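# Move eight store pallets through door into dispatch racks

## Task

Take the eight loaded pallets that sit in the store racks (s1 to s5 and s6 to s10) and place each in an empty dispatch-bay rack (b1 to b5 or b6 to b10). Every pallet must be entirely past the door's bay-side face (map x greater than +1.954 m) before the scheduled start of the door's descent (closes_at_s; keeping the door propped open buys no extra time), and must remain past it. Finishing early is fine. A pallet only counts as placed when it sits in a rack whose switch flag reads 1, no lifting bars are in contact with it, and its load is still on it within the deck outline. Ignore the two loaded pallets already in the bay. No load or pallet may reach the floor; that ends the scene as a failure. The arm has nothing to do, and anything held in place only by the robot when the scene ends does not count.

## Robot and tools

SETUP. The scene has one six-joint arm with a two-finger gripper (not needed for this job; leave it still) and two self-driving pallet platforms. platform_1 works the racks_1 row (aisle line y = 0.000, rack middles at y = +1.750); platform_2 works the racks_2 row (aisle y = -2.200, rack middles y = -3.950). Store racks: s1/s6 x -5.500, s2/s7 -7.200, s3/s8 -8.900, s4/s9 -10.600, s5/s10 -12.300. Bay racks: b1/b6 +7.150, b2/b7 +8.850, b3/b8 +10.550, b4/b9 +12.250, b5/b10 +13.950. All in the map frame: x along the aisle, y to the left of +x, metres. The door crosses the aisles; its opening is 4.2 m wide centred on y = -1.100, and a pallet is through once all of it is beyond x = +1.954. Pallets are 1.2 x 0.8 m, length along the rack's entry direction.

execute_actions takes {"actions": [one action]}; an empty list just returns state and images. An action may hold "rows", "steps", "until", and device keys "platform_1" / "platform_2".

PLATFORM COMMANDS (one object per platform, or a list of up to 14 run one after another). "base" holds exactly one of: "translate_m" -26.5 to 26.5, a relative drive straight along the current heading (negative backs up), or "rotate_rad" -6.5 to 6.5, a relative on-the-spot turn (positive = left). Both are offsets, not poses, but they are counted from the platform's planned pose, so earlier errors get corrected; 0 just squares up to the plan. "joints": {"lift_m": 0 to 0.06}, an absolute bar height above the lowest point, 4 s per full stroke. "speed_m_s": 0.2 to 2, top travel speed (turn rate 0.25 rad/s per m/s). {"stop": true} alone halts it. Any out-of-range number or unknown name rejects the whole call.

TYPICAL CYCLE. Drive along the aisle to opposite the rack, turn about 1.571 rad toward the racks, set speed 0.3 or lower, drive 1.75 m in under the pallet (bars down), raise lift_m to 0.06, back out 1.75 m slowly, lower bars to 0 so the pallet rides on the cover, speed up, turn back onto the aisle, drive to the bay rack, turn, slow to 0.3, raise bars, drive in, lower bars to 0, back out clear. Rules: with bars not down, wheel rims above 0.36 m/s trigger braking and a contact_stop, so keep speed at 0.3 or less whenever lifted. Lift changes are refused while wheels run faster than 0.36 m/s. Scanners only switch off at 0.3 m/s or less, which is needed near rack legs. At higher speed their field grows (up to 2.7 m ahead at 2 m/s) and a post, wall, the other platform, or a lowering door leaf causes a protective_stop. Scanners do not see pallets, loads or the arm. Keep the two platforms apart; they can touch.

RESULT LINES per platform: translate_m/rotate_rad odometers; x, y, heading (wheel odometry, drifts); map_x, map_y, map_heading (scanner pose, reliable); plan_ahead, plan_left, plan_turn (what remains to the planned pose); base_status and lift_status (moving, done, contact_stop, time_out, missed, stopped, protective_stop); base_answer/lift_answer (taken, not_taken, refused_too_fast: resend once stopped); lift (down/up/between); safety; load_kg (valid right after a raise). A list aborts after contact_stop, time_out, missed, protective_stop or a refusal. Rack flags s1..b5 (racks_1) and s6..b10 (racks_2) read 1 when a pallet presses the switch. door: state (open/shut/between) and closes_at_s (scene clock time the leaf starts down; shut about 10 s later, and it never reopens).

UNTIL ends an action early when all listed conditions hold, e.g. {"platform_1": {"base_status": "done"}}, numeric fields as ["<", 0.5], or {"all": {"status": "ended"}} / {"any": {"status": "ended"}}. It does not halt the devices. "steps": 1 to 450 control steps of 1/30 s each (default 15). Devices keep running between calls.

ARM ROWS (only if ever needed): up to 15 rows, each nine numbers in [-1, 1]: six joint offsets (waist, shoulder, elbow, forearm roll, wrist pitch, wrist roll) measured from the joint angles at the start of the action, scaled so 1.0 = 1.398 rad (waist, shoulder), 2.097 (elbow), 2.622 (the three wrist joints); then gripper position (+1 open 140 mm, -1 close), force_limit, speed. Arm pose is reported in the scene frame (origin on the table under the arm base, +z up). Best sent as no rows at all.

zoom_image: {"camera": one of cam_door, cam_high, cam_low, cam_shipping, cam_store, cam_wrist, "region": [x0, y0, x1, y1]} pixels, at most 504 x 504, for checking pallet placement and loads.

finished_scene {"scene": n} ends the scene irreversibly; call it only once all eight pallets are released in bay racks with flags at 1 and bars lowered clear.

AVOID: lifted driving above 0.3 m/s, fast entry into racks, bumping posts so loads shift or fall, dropping pallets short of the switch, collisions between platforms, and any pallet still in or before the doorway when the leaf comes down.

Each tool is called after "Call:" by a JSON object that holds its "name" and its "arguments".

## Session

Call:
{"name": "execute_actions", "arguments": {"actions": []}}

Scene clock: 0.00 s.
end_effector_position=(+0.6750, -0.0079, +0.2583) position_measured=3 object_status=3 end_effector_quat_wxyz=(-0.061, +0.834, +0.391, +0.384) end_effector_velocity=(-0.000, +0.000, -0.001) end_effector_angular_velocity=(+0.001, +0.001, +0.001)
Joint positions: [-0.312  0.118  2.15   1.132  0.709 -0.506]
Joint velocities: [ 0.     0.001 -0.    -0.     0.001  0.001]
platform_1.base_odometry: x=+0.000 y=+0.000 heading=+0.000 (m, m, rad; from the platform's pose at the start)
platform_1.map_pose: map_x=-2.73 map_y=+0.01 map_heading=+0.0000 (m, m, rad; on the building's map)
platform_1.planned_pose: plan_ahead=+0.00 plan_left=+0.00 plan_turn=+0.0000 (m ahead, m left, rad left of the pose on the map)
platform_1.base_status: done
platform_1.joint_positions: lift_m=+0.000
platform_1.joint_status: done
platform_1: translate_m=0.000 translate_m_goal=0.000 rotate_rad=0.000 rotate_rad_goal=0.000 base_answer=taken lift_m_goal=0.000 lift_answer=taken lift=down safety=ok load_kg=-51 refusals=0 queue=idle queue_left=0
platform_2.base_odometry: x=+0.000 y=+0.000 heading=+0.000 (m, m, rad; from the platform's pose at the start)
platform_2.map_pose: map_x=-2.81 map_y=-2.25 map_heading=+0.0305 (m, m, rad; on the building's map)
platform_2.planned_pose: plan_ahead=+0.00 plan_left=+0.00 plan_turn=+0.0000 (m ahead, m left, rad left of the pose on the map)
platform_2.base_status: done
platform_2.joint_positions: lift_m=+0.000
platform_2.joint_status: done
platform_2: translate_m=0.000 translate_m_goal=0.000 rotate_rad=0.000 rotate_rad_goal=0.000 base_answer=taken lift_m_goal=0.000 lift_answer=taken lift=down safety=ok load_kg=-51 refusals=0 queue=idle queue_left=0
racks_1: s1=0 s2=1 s3=1 s4=1 s5=1 b1=0 b2=0 b3=0 b4=1 b5=0
racks_2: s6=1 s7=1 s8=1 s9=0 s10=1 b6=0 b7=1 b8=0 b9=0 b10=0
door: state=open closes_at_s=510

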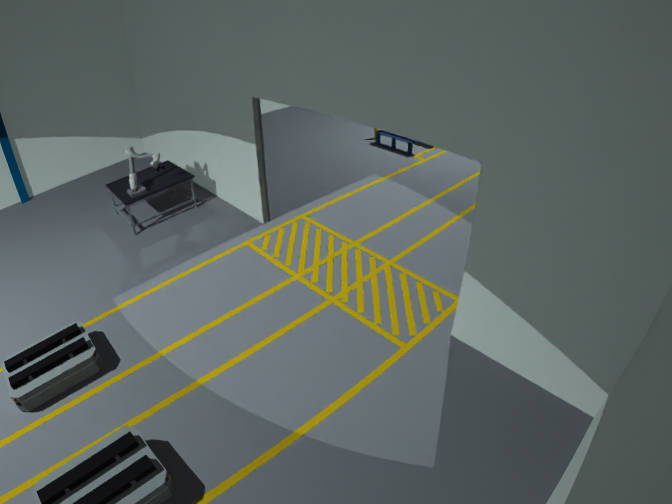

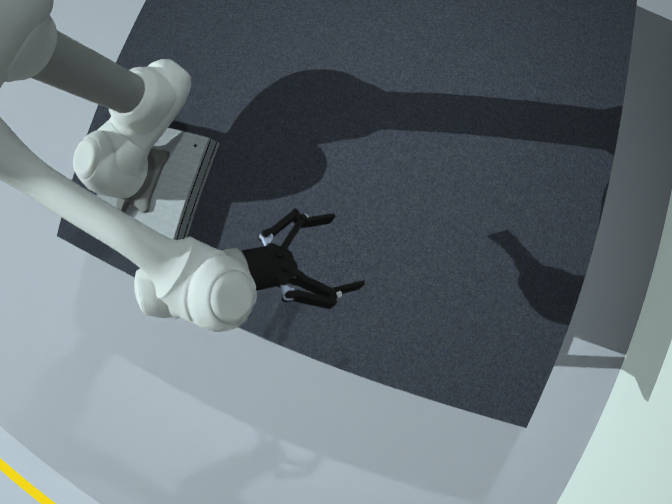

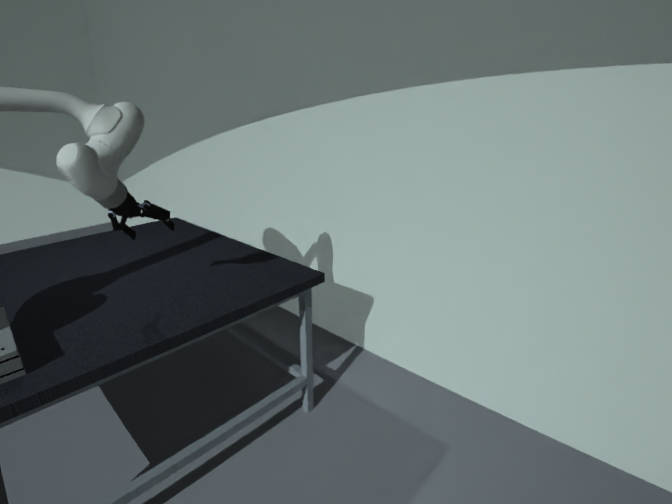

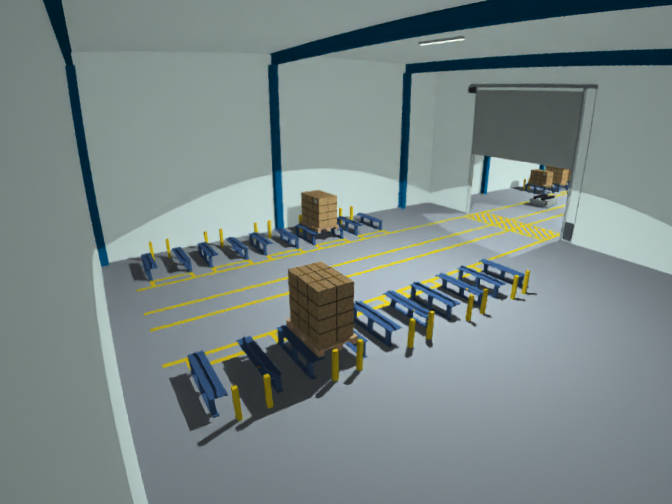

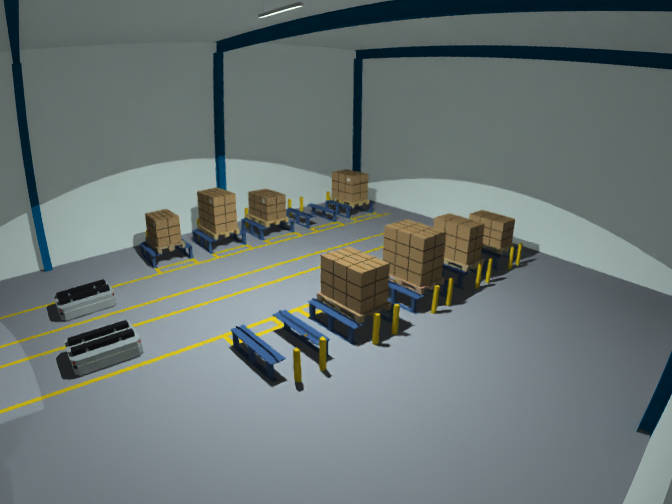

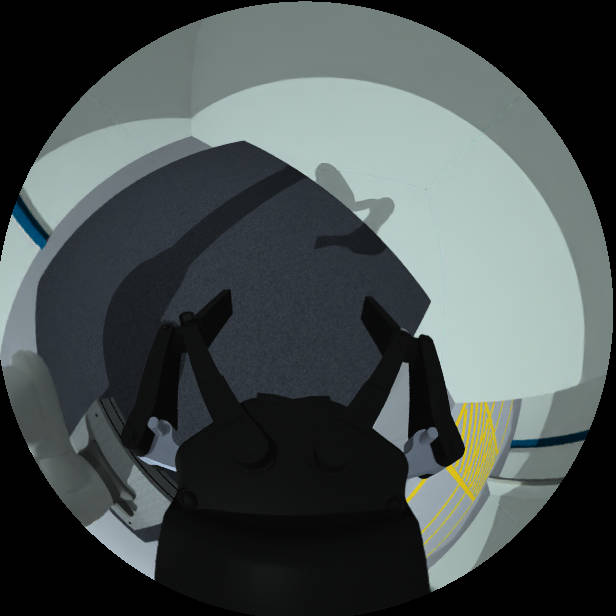

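Call:
{"name": "execute_actions", "arguments": {"actions": [{"platform_1":[{"base":{"translate_m":-4.47},"speed_m_s":2},{"base":{"rotate_rad":1.5708}}],"platform_2":[{"base":{"rotate_rad":-0.0305},"speed_m_s":2},{"base":{"translate_m":-2.69}},{"base":{"rotate_rad":-1.5708}}],"steps":450,"until":{"all":{"status":"ended"}}}]}}

Scene clock: 17.00 s.
end_effector_position=(+0.6750, -0.0079, +0.2583) position_measured=3 object_status=3 end_effector_quat_wxyz=(-0.061, +0.834, +0.391, +0.384) end_effector_velocity=(+0.000, -0.000, -0.000) end_effector_angular_velocity=(-0.000, +0.000, -0.000)
Joint positions: [-0.312  0.118  2.15   1.132  0.709 -0.506]
Joint velocities: [-0.     0.001  0.     0.    -0.    -0.001]
platform_1.base_odometry: x=-4.439 y=+0.078 heading=+1.553 (m, m, rad; from the platform's pose at the start)
platform_1.map_pose: map_x=-7.20 map_y=+0.02 map_heading=+1.5708 (m, m, rad; on the building's map)
platform_1.planned_pose: plan_ahead=-0.01 plan_left=+0.00 plan_turn=+0.0000 (m ahead, m left, rad left of the pose on the map)
platform_1.base_status: done
platform_1.joint_positions: lift_m=+0.000
platform_1.joint_status: done
platform_1: translate_m=-4.440 translate_m_goal=-4.440 rotate_rad=1.553 rotate_rad_goal=1.553 base_answer=taken lift_m_goal=0.000 lift_answer=taken lift=down safety=ok load_kg=-44 refusals=0 queue=done queue_left=0
platform_2.base_odometry: x=-2.688 y=+0.100 heading=-1.614 (m, m, rad; from the platform's pose at the start)
platform_2.map_pose: map_x=-5.50 map_y=-2.25 map_heading=-1.5708 (m, m, rad; on the building's map)
platform_2.planned_pose: plan_ahead=+0.00 plan_left=+0.00 plan_turn=+0.0000 (m ahead, m left, rad left of the pose on the map)
platform_2.base_status: done
platform_2.joint_positions: lift_m=+0.000
platform_2.joint_status: done
platform_2: translate_m=-2.690 translate_m_goal=-2.690 rotate_rad=-1.614 rotate_rad_goal=-1.614 base_answer=taken lift_m_goal=0.000 lift_answer=taken lift=down safety=ok load_kg=-45 refusals=0 queue=done queue_left=0
racks_1: s1=0 s2=1 s3=1 s4=1 s5=1 b1=0 b2=0 b3=0 b4=1 b5=0
racks_2: s6=1 s7=1 s8=1 s9=0 s10=1 b6=0 b7=1 b8=0 b9=0 b10=0
door: state=open closes_at_s=510
camera_calibration (this result's frames):
cam_wrist: T_world_to_cam=[[0.695037, -0.678241, 0.238562, -0.541479], [-0.596722, -0.729264, -0.334809, 0.484245], [0.401056, 0.0903492, -0.911587, 0.136983], [0, 0, 0, 1]] pos_world=[0.61037, -0.0264872, 0.416178]

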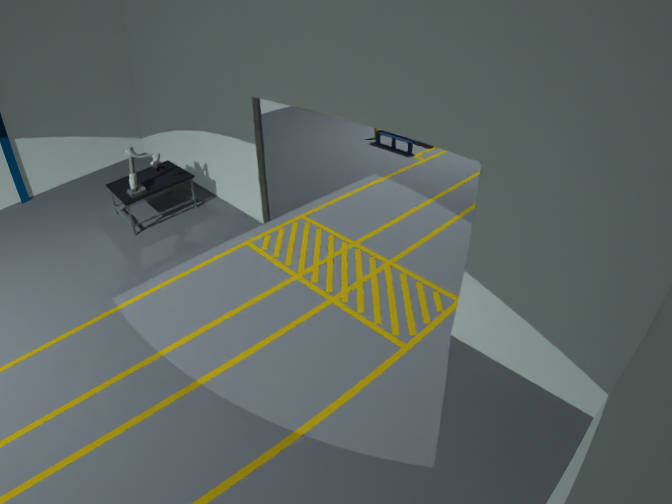

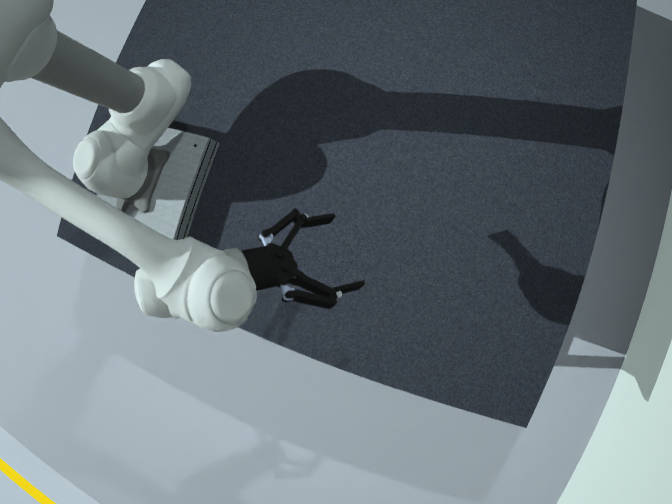

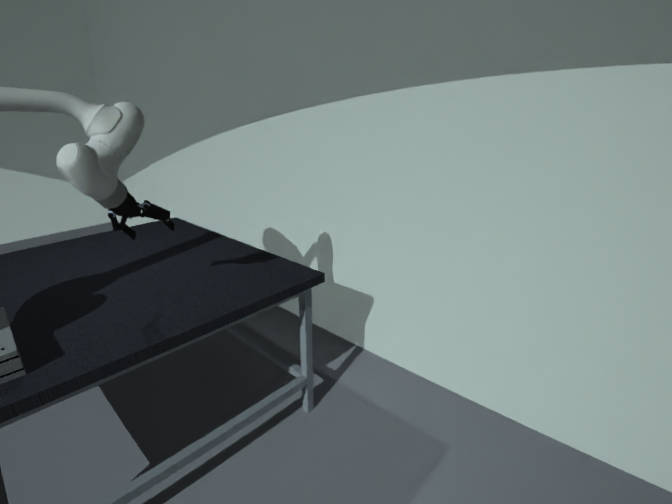

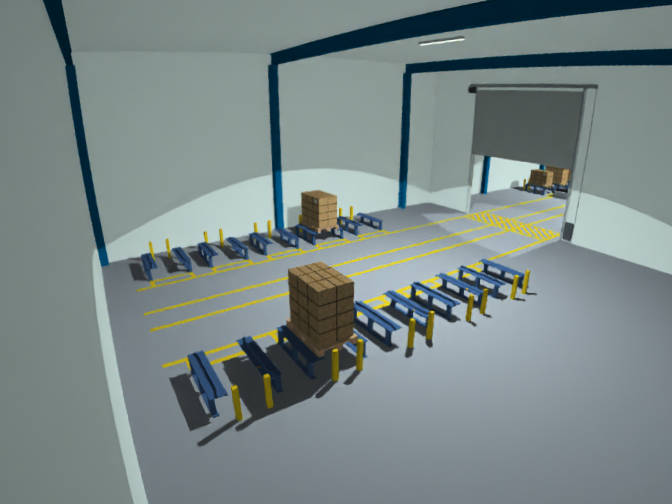

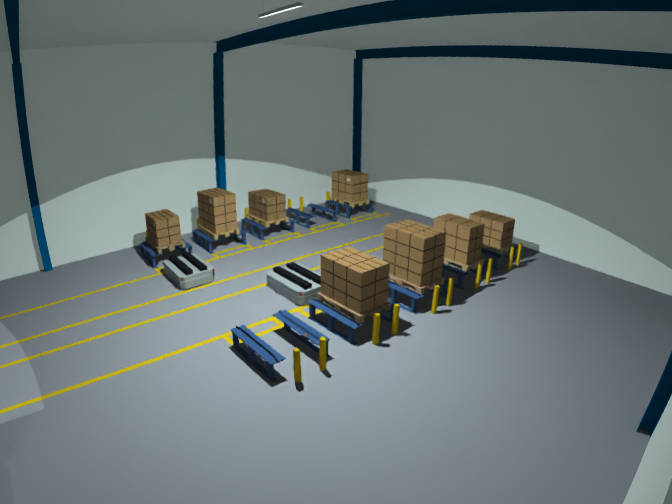

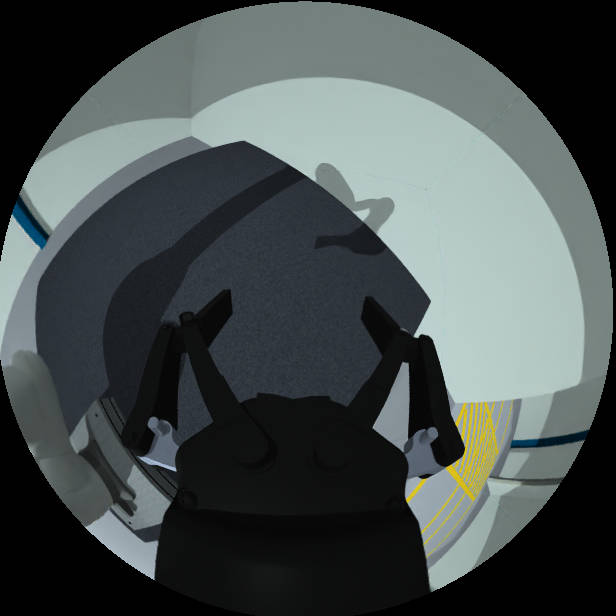

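Call:
{"name": "execute_actions", "arguments": {"actions": [{"platform_1":[{"base":{"translate_m":1.74},"speed_m_s":0.3},{"joints":{"lift_m":0.06}},{"base":{"translate_m":-1.75}},{"base":{"rotate_rad":-1.5708},"joints":{"lift_m":0},"speed_m_s":2},{"base":{"translate_m":14.35}},{"base":{"rotate_rad":1.5708},"joints":{"lift_m":0.06}},{"base":{"translate_m":1.75},"speed_m_s":0.3},{"joints":{"lift_m":0}},{"base":{"translate_m":-1.75}},{"base":{"rotate_rad":-1.5708},"speed_m_s":2},{"base":{"translate_m":-16.05}},{"base":{"rotate_rad":1.5708}},{"base":{"translate_m":1.75},"speed_m_s":0.3},{"joints":{"lift_m":0.06}}],"platform_2":[{"base":{"translate_m":1.70},"speed_m_s":0.3},{"joints":{"lift_m":0.06}},{"base":{"translate_m":-1.75}},{"base":{"rotate_rad":1.5708},"joints":{"lift_m":0},"speed_m_s":2},{"base":{"translate_m":12.65}},{"base":{"rotate_rad":-1.5708},"joints":{"lift_m":0.06}},{"base":{"translate_m":1.75},"speed_m_s":0.3},{"joints":{"lift_m":0}},{"base":{"translate_m":-1.75}},{"base":{"rotate_rad":1.5708},"speed_m_s":2},{"base":{"translate_m":-14.35}},{"base":{"rotate_rad":-1.5708}},{"base":{"translate_m":1.75},"speed_m_s":0.3},{"joints":{"lift_m":0.06}}],"steps":450,"until":{"platform_1":{"lift":"up"}}}]}}

Scene clock: 28.67 s.
end_effector_position=(+0.6750, -0.0079, +0.2583) position_measured=3 object_status=3 end_effector_quat_wxyz=(-0.061, +0.834, +0.391, +0.384) end_effector_velocity=(+0.000, -0.000, +0.000) end_effector_angular_velocity=(-0.001, -0.000, +0.000)
Joint positions: [-0.312  0.118  2.15   1.132  0.709 -0.506]
Joint velocities: [ 0.     0.    -0.001 -0.    -0.001 -0.   ]
platform_1.base_odometry: x=-4.411 y=+1.808 heading=+1.555 (m, m, rad; from the platform's pose at the start)
platform_1.map_pose: map_x=-7.20 map_y=+1.75 map_heading=+1.5708 (m, m, rad; on the building's map)
platform_1.planned_pose: plan_ahead=+0.00 plan_left=+0.00 plan_turn=+0.0000 (m ahead, m left, rad left of the pose on the map)
platform_1.base_status: done
platform_1.joint_positions: lift_m=+0.058
platform_1.joint_status: moving
platform_1: translate_m=-2.710 translate_m_goal=-2.710 rotate_rad=1.555 rotate_rad_goal=1.554 base_answer=taken lift_m_goal=0.060 lift_answer=taken lift=up safety=ok load_kg=273 refusals=0 queue=running queue_left=12
platform_2.base_odometry: x=-2.762 y=-1.609 heading=-1.613 (m, m, rad; from the platform's pose at the start)
platform_2.map_pose: map_x=-5.50 map_y=-3.95 map_heading=-1.5708 (m, m, rad; on the building's map)
platform_2.planned_pose: plan_ahead=+0.00 plan_left=+0.00 plan_turn=+0.0000 (m ahead, m left, rad left of the pose on the map)
platform_2.base_status: done
platform_2.joint_positions: lift_m=+0.054
platform_2.joint_status: moving
platform_2: translate_m=-0.980 translate_m_goal=-0.980 rotate_rad=-1.613 rotate_rad_goal=-1.612 base_answer=taken lift_m_goal=0.060 lift_answer=taken lift=between safety=ok load_kg=226 refusals=0 queue=running queue_left=12
racks_1: s1=0 s2=0 s3=1 s4=1 s5=1 b1=0 b2=0 b3=0 b4=1 b5=0
racks_2: s6=0 s7=1 s8=1 s9=0 s10=1 b6=0 b7=1 b8=0 b9=0 b10=0
door: state=open closes_at_s=510
camera_calibration (this result's frames):
cam_wrist: T_world_to_cam=[[0.695038, -0.678241, 0.238562, -0.541479], [-0.596721, -0.729264, -0.334809, 0.484245], [0.401056, 0.0903499, -0.911587, 0.136983], [0, 0, 0, 1]] pos_world=[0.610369, -0.026487, 0.416178]

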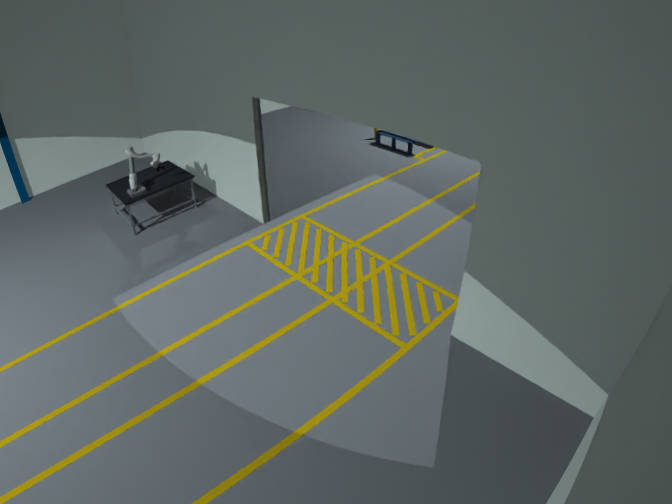

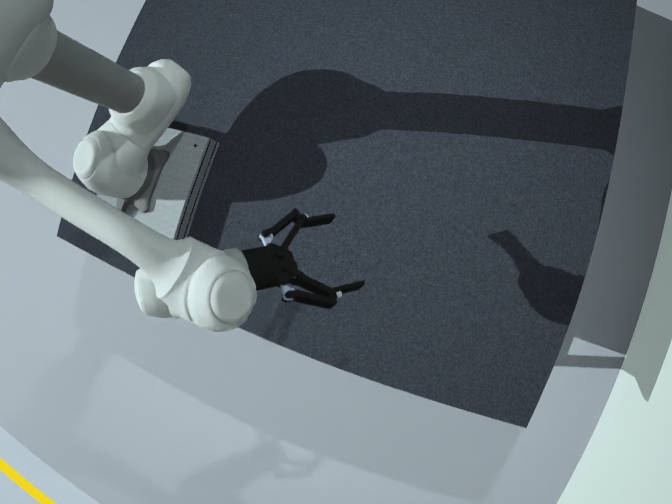

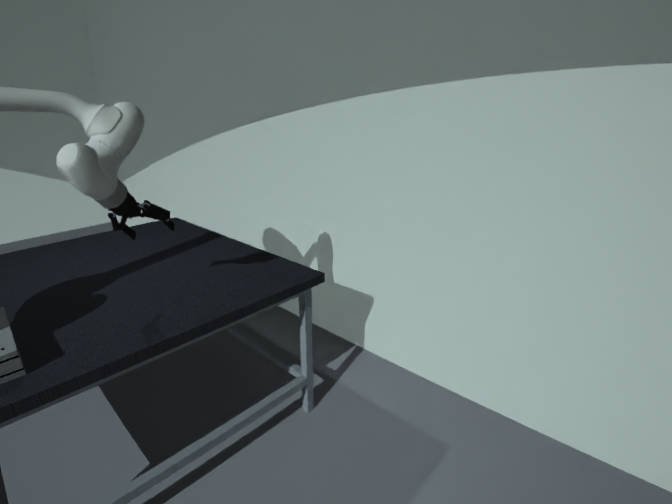

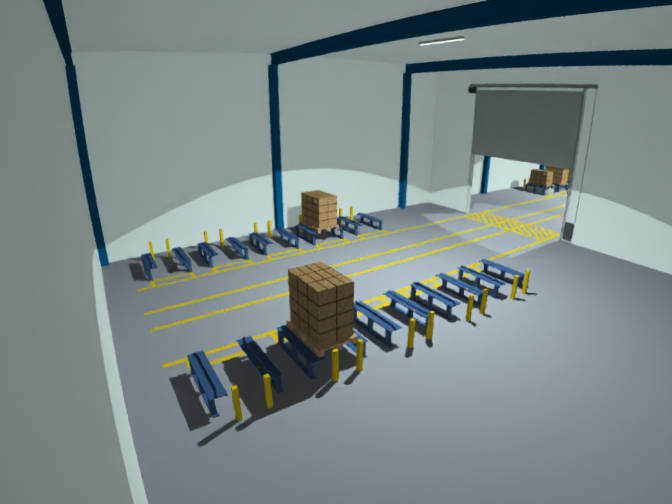

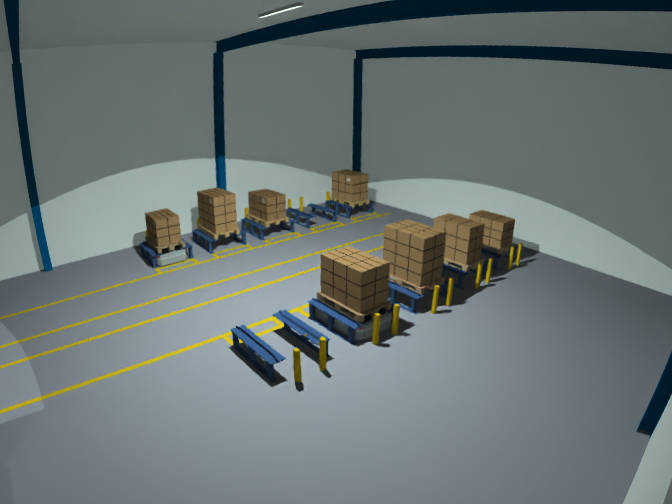

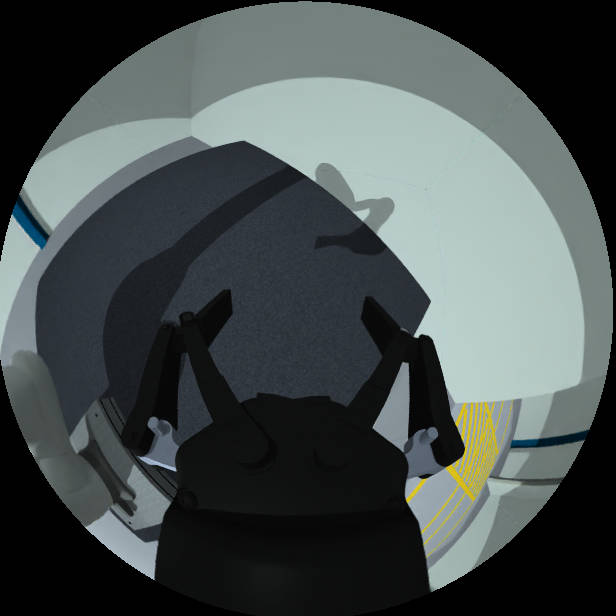

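Call:
{"name": "execute_actions", "arguments": {"actions": [{"steps":450,"until":{"platform_1":{"queue_left":["<=",9]}}}]}}

Scene clock: 39.83 s.
end_effector_position=(+0.6750, -0.0079, +0.2583) position_measured=3 object_status=3 end_effector_quat_wxyz=(-0.061, +0.834, +0.391, +0.384) end_effector_velocity=(-0.000, +0.000, -0.001) end_effector_angular_velocity=(+0.001, +0.001, +0.000)
Joint positions: [-0.312  0.118  2.15   1.132  0.709 -0.506]
Joint velocities: [-0.     0.001  0.     0.001  0.001 -0.   ]
platform_1.base_odometry: x=-4.445 y=+0.058 heading=-0.020 (m, m, rad; from the platform's pose at the start)
platform_1.map_pose: map_x=-7.21 map_y=+0.00 map_heading=+0.0000 (m, m, rad; on the building's map)
platform_1.planned_pose: plan_ahead=+14.36 plan_left=+0.00 plan_turn=+0.0000 (m ahead, m left, rad left of the pose on the map)
platform_1.base_status: moving
platform_1.joint_positions: lift_m=+0.000
platform_1.joint_status: done
platform_1: translate_m=-4.460 translate_m_goal=9.900 rotate_rad=-0.020 rotate_rad_goal=-0.020 base_answer=taken lift_m_goal=0.000 lift_answer=taken lift=down safety=ok load_kg=-47 refusals=0 queue=running queue_left=9
platform_2.base_odometry: x=-2.690 y=+0.149 heading=-0.058 (m, m, rad; from the platform's pose at the start)
platform_2.map_pose: map_x=-5.50 map_y=-2.20 map_heading=-0.0131 (m, m, rad; on the building's map)
platform_2.planned_pose: plan_ahead=+0.00 plan_left=+0.00 plan_turn=+0.0131 (m ahead, m left, rad left of the pose on the map)
platform_2.base_status: moving
platform_2.joint_positions: lift_m=+0.006
platform_2.joint_status: moving
platform_2: translate_m=-2.739 translate_m_goal=-2.739 rotate_rad=-0.052 rotate_rad_goal=-0.040 base_answer=taken lift_m_goal=0.000 lift_answer=taken lift=between safety=ok load_kg=-35 refusals=0 queue=running queue_left=10
racks_1: s1=0 s2=0 s3=1 s4=1 s5=1 b1=0 b2=0 b3=0 b4=1 b5=0
racks_2: s6=0 s7=1 s8=1 s9=0 s10=1 b6=0 b7=1 b8=0 b9=0 b10=0
door: state=open closes_at_s=510
camera_calibration (this result's frames):
cam_wrist: T_world_to_cam=[[0.695038, -0.678241, 0.238561, -0.541478], [-0.596722, -0.729264, -0.334809, 0.484244], [0.401055, 0.0903502, -0.911587, 0.136984], [0, 0, 0, 1]] pos_world=[0.610369, -0.0264868, 0.416178]

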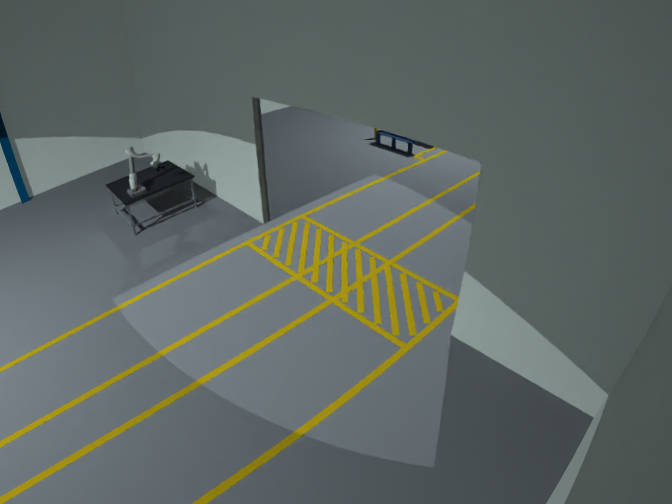

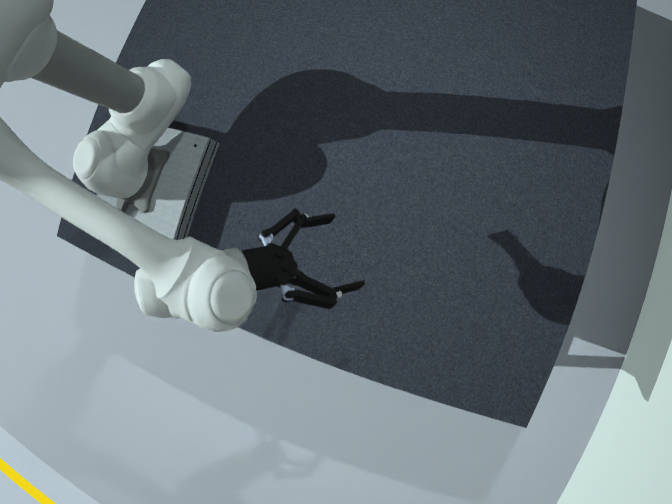

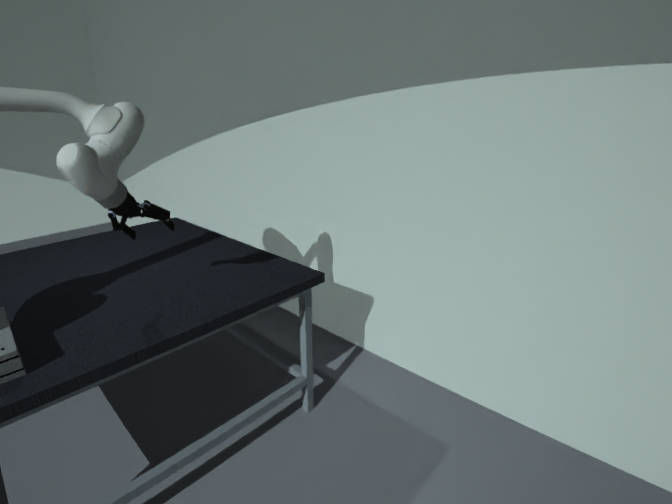

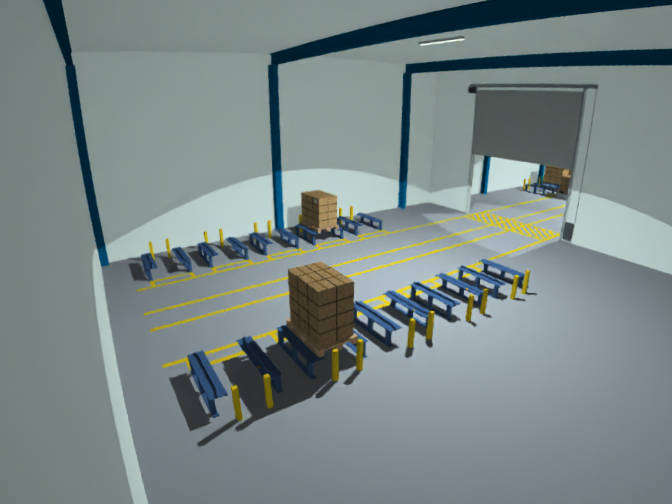

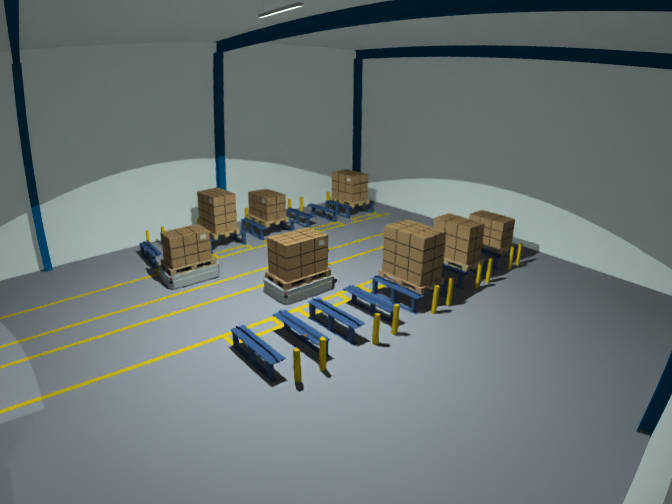

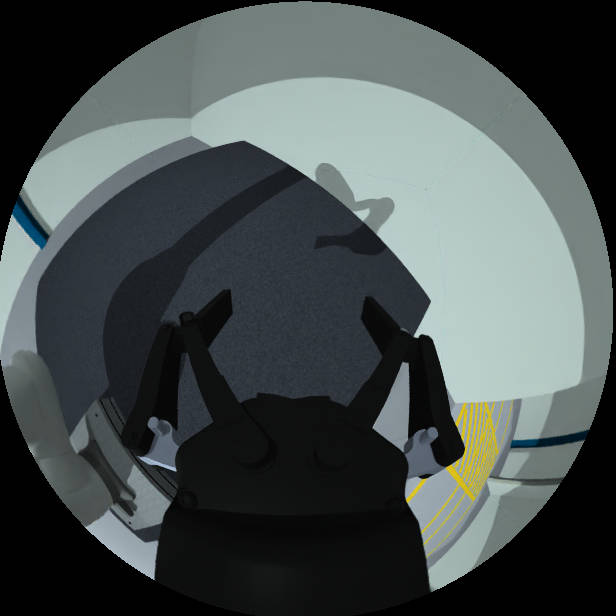

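Turn+lower worked. Continue.

Call:
{"name": "execute_actions", "arguments": {"actions": [{"steps":450,"until":{"platform_1":{"queue_left":["<=",8]}}}]}}

Scene clock: 53.10 s.
end_effector_position=(+0.6750, -0.0079, +0.2583) position_measured=3 object_status=3 end_effector_quat_wxyz=(-0.061, +0.834, +0.391, +0.384) end_effector_velocity=(+0.001, -0.000, +0.001) end_effector_angular_velocity=(+0.001, -0.002, -0.003)
Joint positions: [-0.312  0.118  2.15   1.132  0.709 -0.506]
Joint velocities: [-0.    -0.001 -0.001  0.003 -0.001  0.001]
platform_1.base_odometry: x=+9.933 y=-0.206 heading=-0.021 (m, m, rad; from the platform's pose at the start)
platform_1.map_pose: map_x=+7.15 map_y=+0.00 map_heading=+0.0000 (m, m, rad; on the building's map)
platform_1.planned_pose: plan_ahead=+0.00 plan_left=+0.00 plan_turn=+1.5708 (m ahead, m left, rad left of the pose on the map)
platform_1.base_status: moving
platform_1.joint_positions: lift_m=+0.000
platform_1.joint_status: moving
platform_1: translate_m=9.920 translate_m_goal=9.920 rotate_rad=-0.021 rotate_rad_goal=1.550 base_answer=taken lift_m_goal=0.060 lift_answer=taken lift=down safety=ok load_kg=1 refusals=0 queue=running queue_left=8
platform_2.base_odometry: x=+9.969 y=-0.363 heading=-0.088 (m, m, rad; from the platform's pose at the start)
platform_2.map_pose: map_x=+7.15 map_y=-2.18 map_heading=-0.0567 (m, m, rad; on the building's map)
platform_2.planned_pose: plan_ahead=+0.00 plan_left=-0.02 plan_turn=-1.5140 (m ahead, m left, rad left of the pose on the map)
platform_2.base_status: moving
platform_2.joint_positions: lift_m=+0.003
platform_2.joint_status: moving
platform_2: translate_m=9.931 translate_m_goal=9.931 rotate_rad=-0.099 rotate_rad_goal=-1.611 base_answer=taken lift_m_goal=0.060 lift_answer=taken lift=between safety=ok load_kg=4 refusals=0 queue=running queue_left=8
racks_1: s1=0 s2=0 s3=1 s4=1 s5=1 b1=0 b2=0 b3=0 b4=1 b5=0
racks_2: s6=0 s7=1 s8=1 s9=0 s10=1 b6=0 b7=1 b8=0 b9=0 b10=0
door: state=open closes_at_s=510
camera_calibration (this result's frames):
cam_wrist: T_world_to_cam=[[0.695039, -0.67824, 0.238562, -0.541478], [-0.59672, -0.729265, -0.334809, 0.484244], [0.401055, 0.0903503, -0.911587, 0.136983], [0, 0, 0, 1]] pos_world=[0.610369, -0.0264862, 0.416178]

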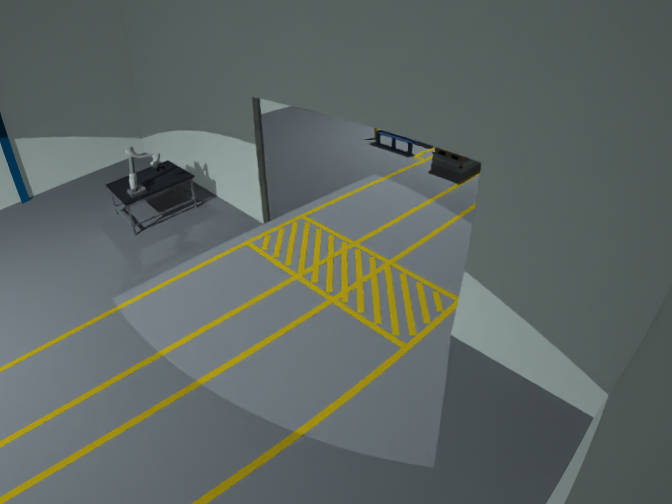

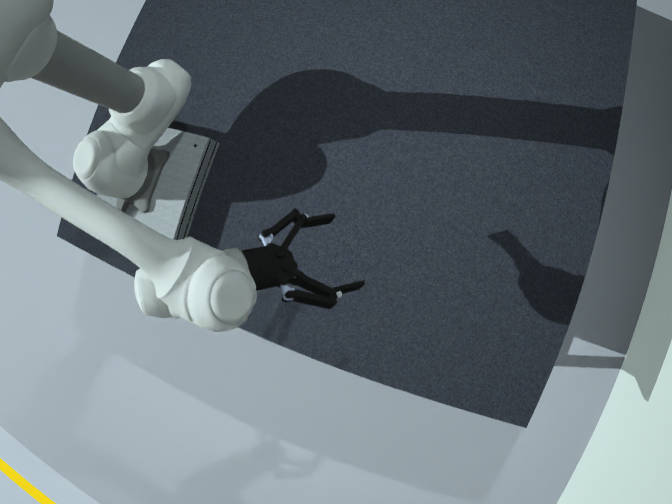

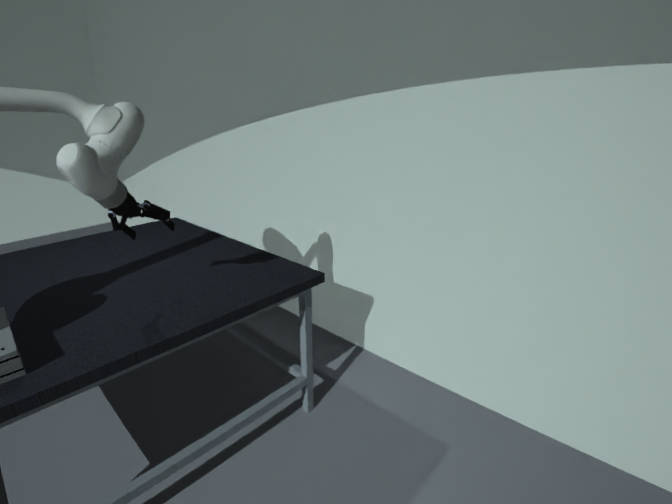

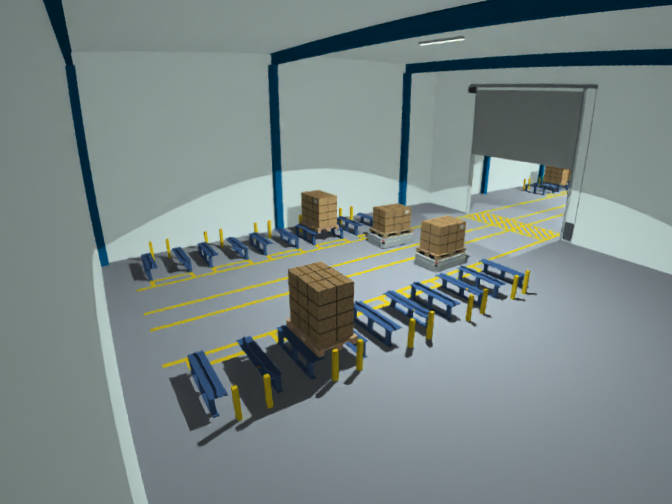

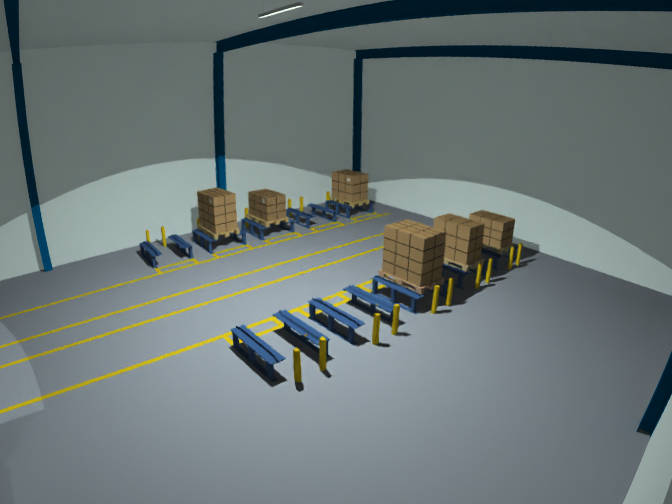

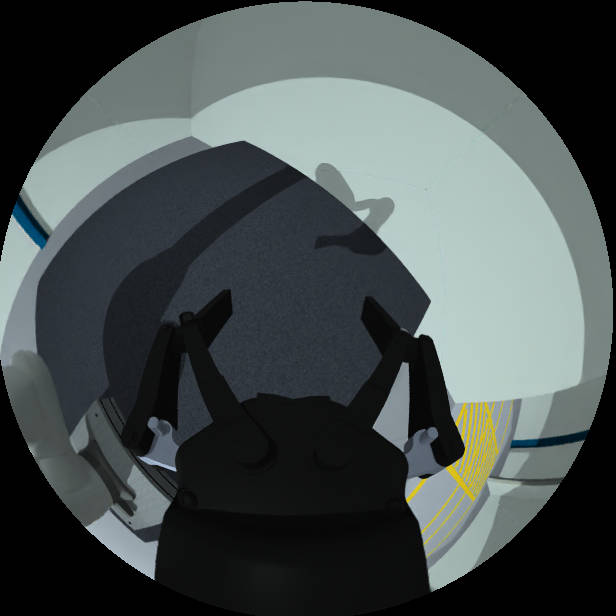

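Call:
{"name": "execute_actions", "arguments": {"actions": [{"steps":450,"until":{"racks_1":{"b1":1}}}]}}

Scene clock: 65.10 s.
end_effector_position=(+0.6750, -0.0079, +0.2583) position_measured=3 object_status=3 end_effector_quat_wxyz=(-0.061, +0.834, +0.391, +0.384) end_effector_velocity=(-0.000, +0.000, -0.000) end_effector_angular_velocity=(+0.000, +0.001, +0.002)
Joint positions: [-0.312  0.118  2.15   1.132  0.709 -0.506]
Joint velocities: [-0.     0.001 -0.001 -0.001  0.002 -0.001]
platform_1.base_odometry: x=+9.956 y=+1.544 heading=+1.556 (m, m, rad; from the platform's pose at the start)
platform_1.map_pose: map_x=+7.15 map_y=+1.75 map_heading=+1.5708 (m, m, rad; on the building's map)
platform_1.planned_pose: plan_ahead=+0.00 plan_left=+0.00 plan_turn=+0.0000 (m ahead, m left, rad left of the pose on the map)
platform_1.base_status: done
platform_1.joint_positions: lift_m=+0.042
platform_1.joint_status: moving
platform_1: translate_m=11.670 translate_m_goal=11.670 rotate_rad=1.556 rotate_rad_goal=1.554 base_answer=taken lift_m_goal=0.000 lift_answer=taken lift=between safety=ok load_kg=235 refusals=0 queue=running queue_left=6
platform_2.base_odometry: x=+9.884 y=-2.120 heading=-1.616 (m, m, rad; from the platform's pose at the start)
platform_2.map_pose: map_x=+7.15 map_y=-3.94 map_heading=-1.5708 (m, m, rad; on the building's map)
platform_2.planned_pose: plan_ahead=+0.01 plan_left=+0.00 plan_turn=+0.0000 (m ahead, m left, rad left of the pose on the map)
platform_2.base_status: done
platform_2.joint_positions: lift_m=+0.045
platform_2.joint_status: moving
platform_2: translate_m=11.690 translate_m_goal=11.690 rotate_rad=-1.616 rotate_rad_goal=-1.614 base_answer=taken lift_m_goal=0.000 lift_answer=taken lift=between safety=ok load_kg=188 refusals=0 queue=running queue_left=6
racks_1: s1=0 s2=0 s3=1 s4=1 s5=1 b1=1 b2=0 b3=0 b4=1 b5=0
racks_2: s6=0 s7=1 s8=1 s9=0 s10=1 b6=0 b7=1 b8=0 b9=0 b10=0
door: state=open closes_at_s=510
camera_calibration (this result's frames):
cam_wrist: T_world_to_cam=[[0.695039, -0.67824, 0.238562, -0.541478], [-0.596721, -0.729265, -0.334809, 0.484244], [0.401055, 0.0903506, -0.911587, 0.136984], [0, 0, 0, 1]] pos_world=[0.610369, -0.0264862, 0.416178]

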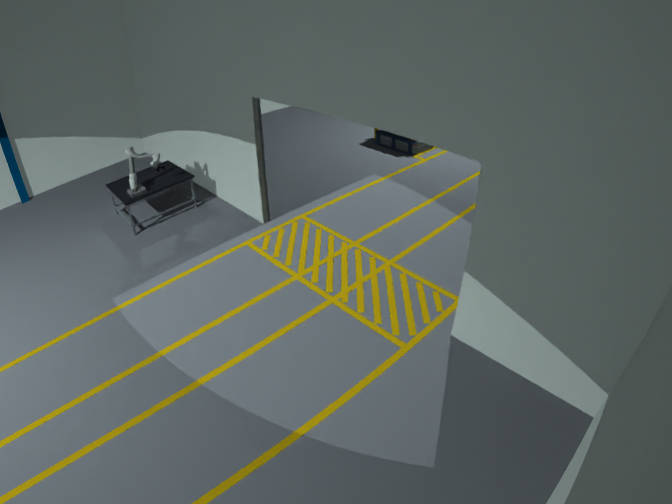

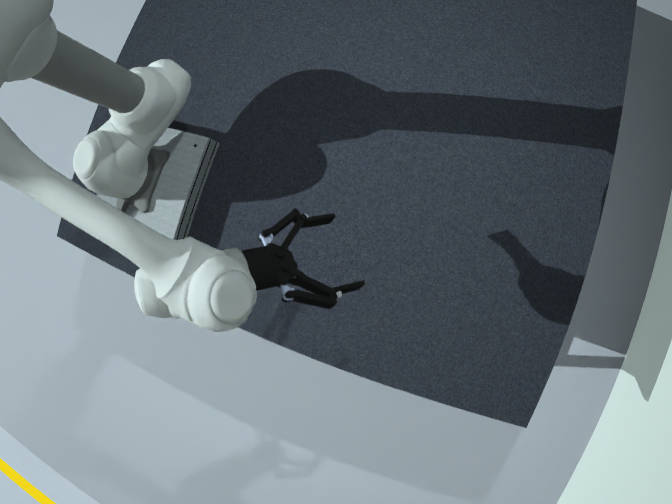

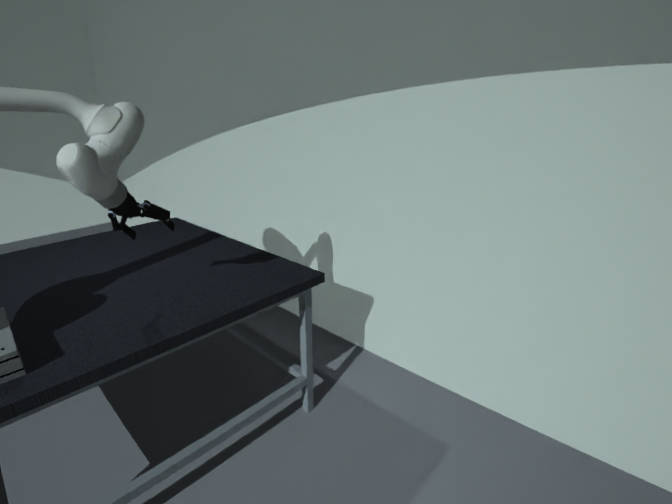

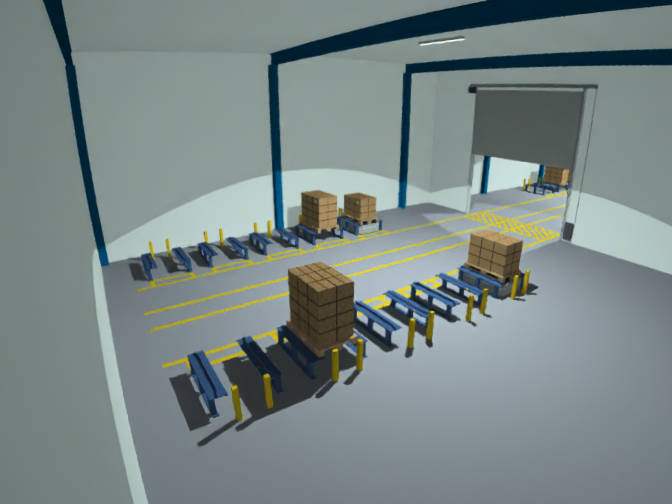

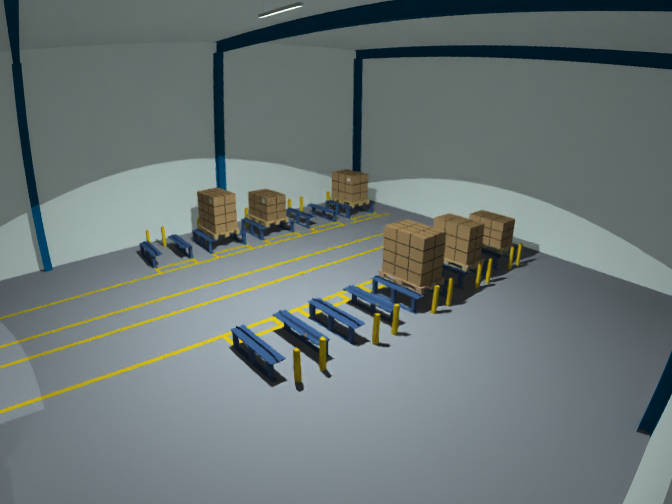

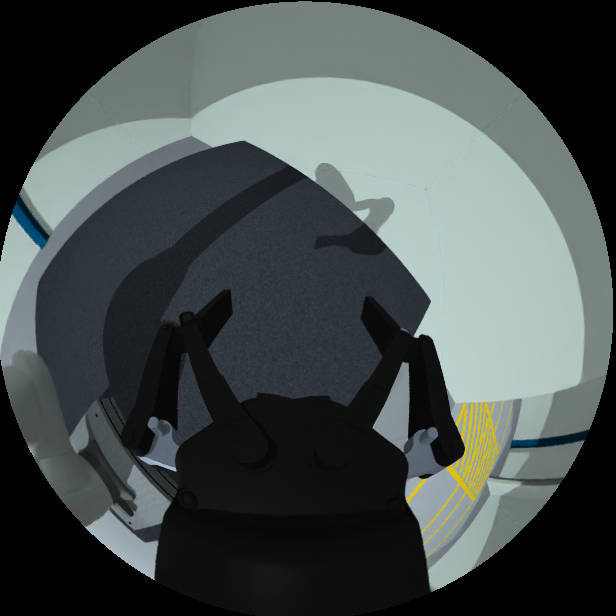

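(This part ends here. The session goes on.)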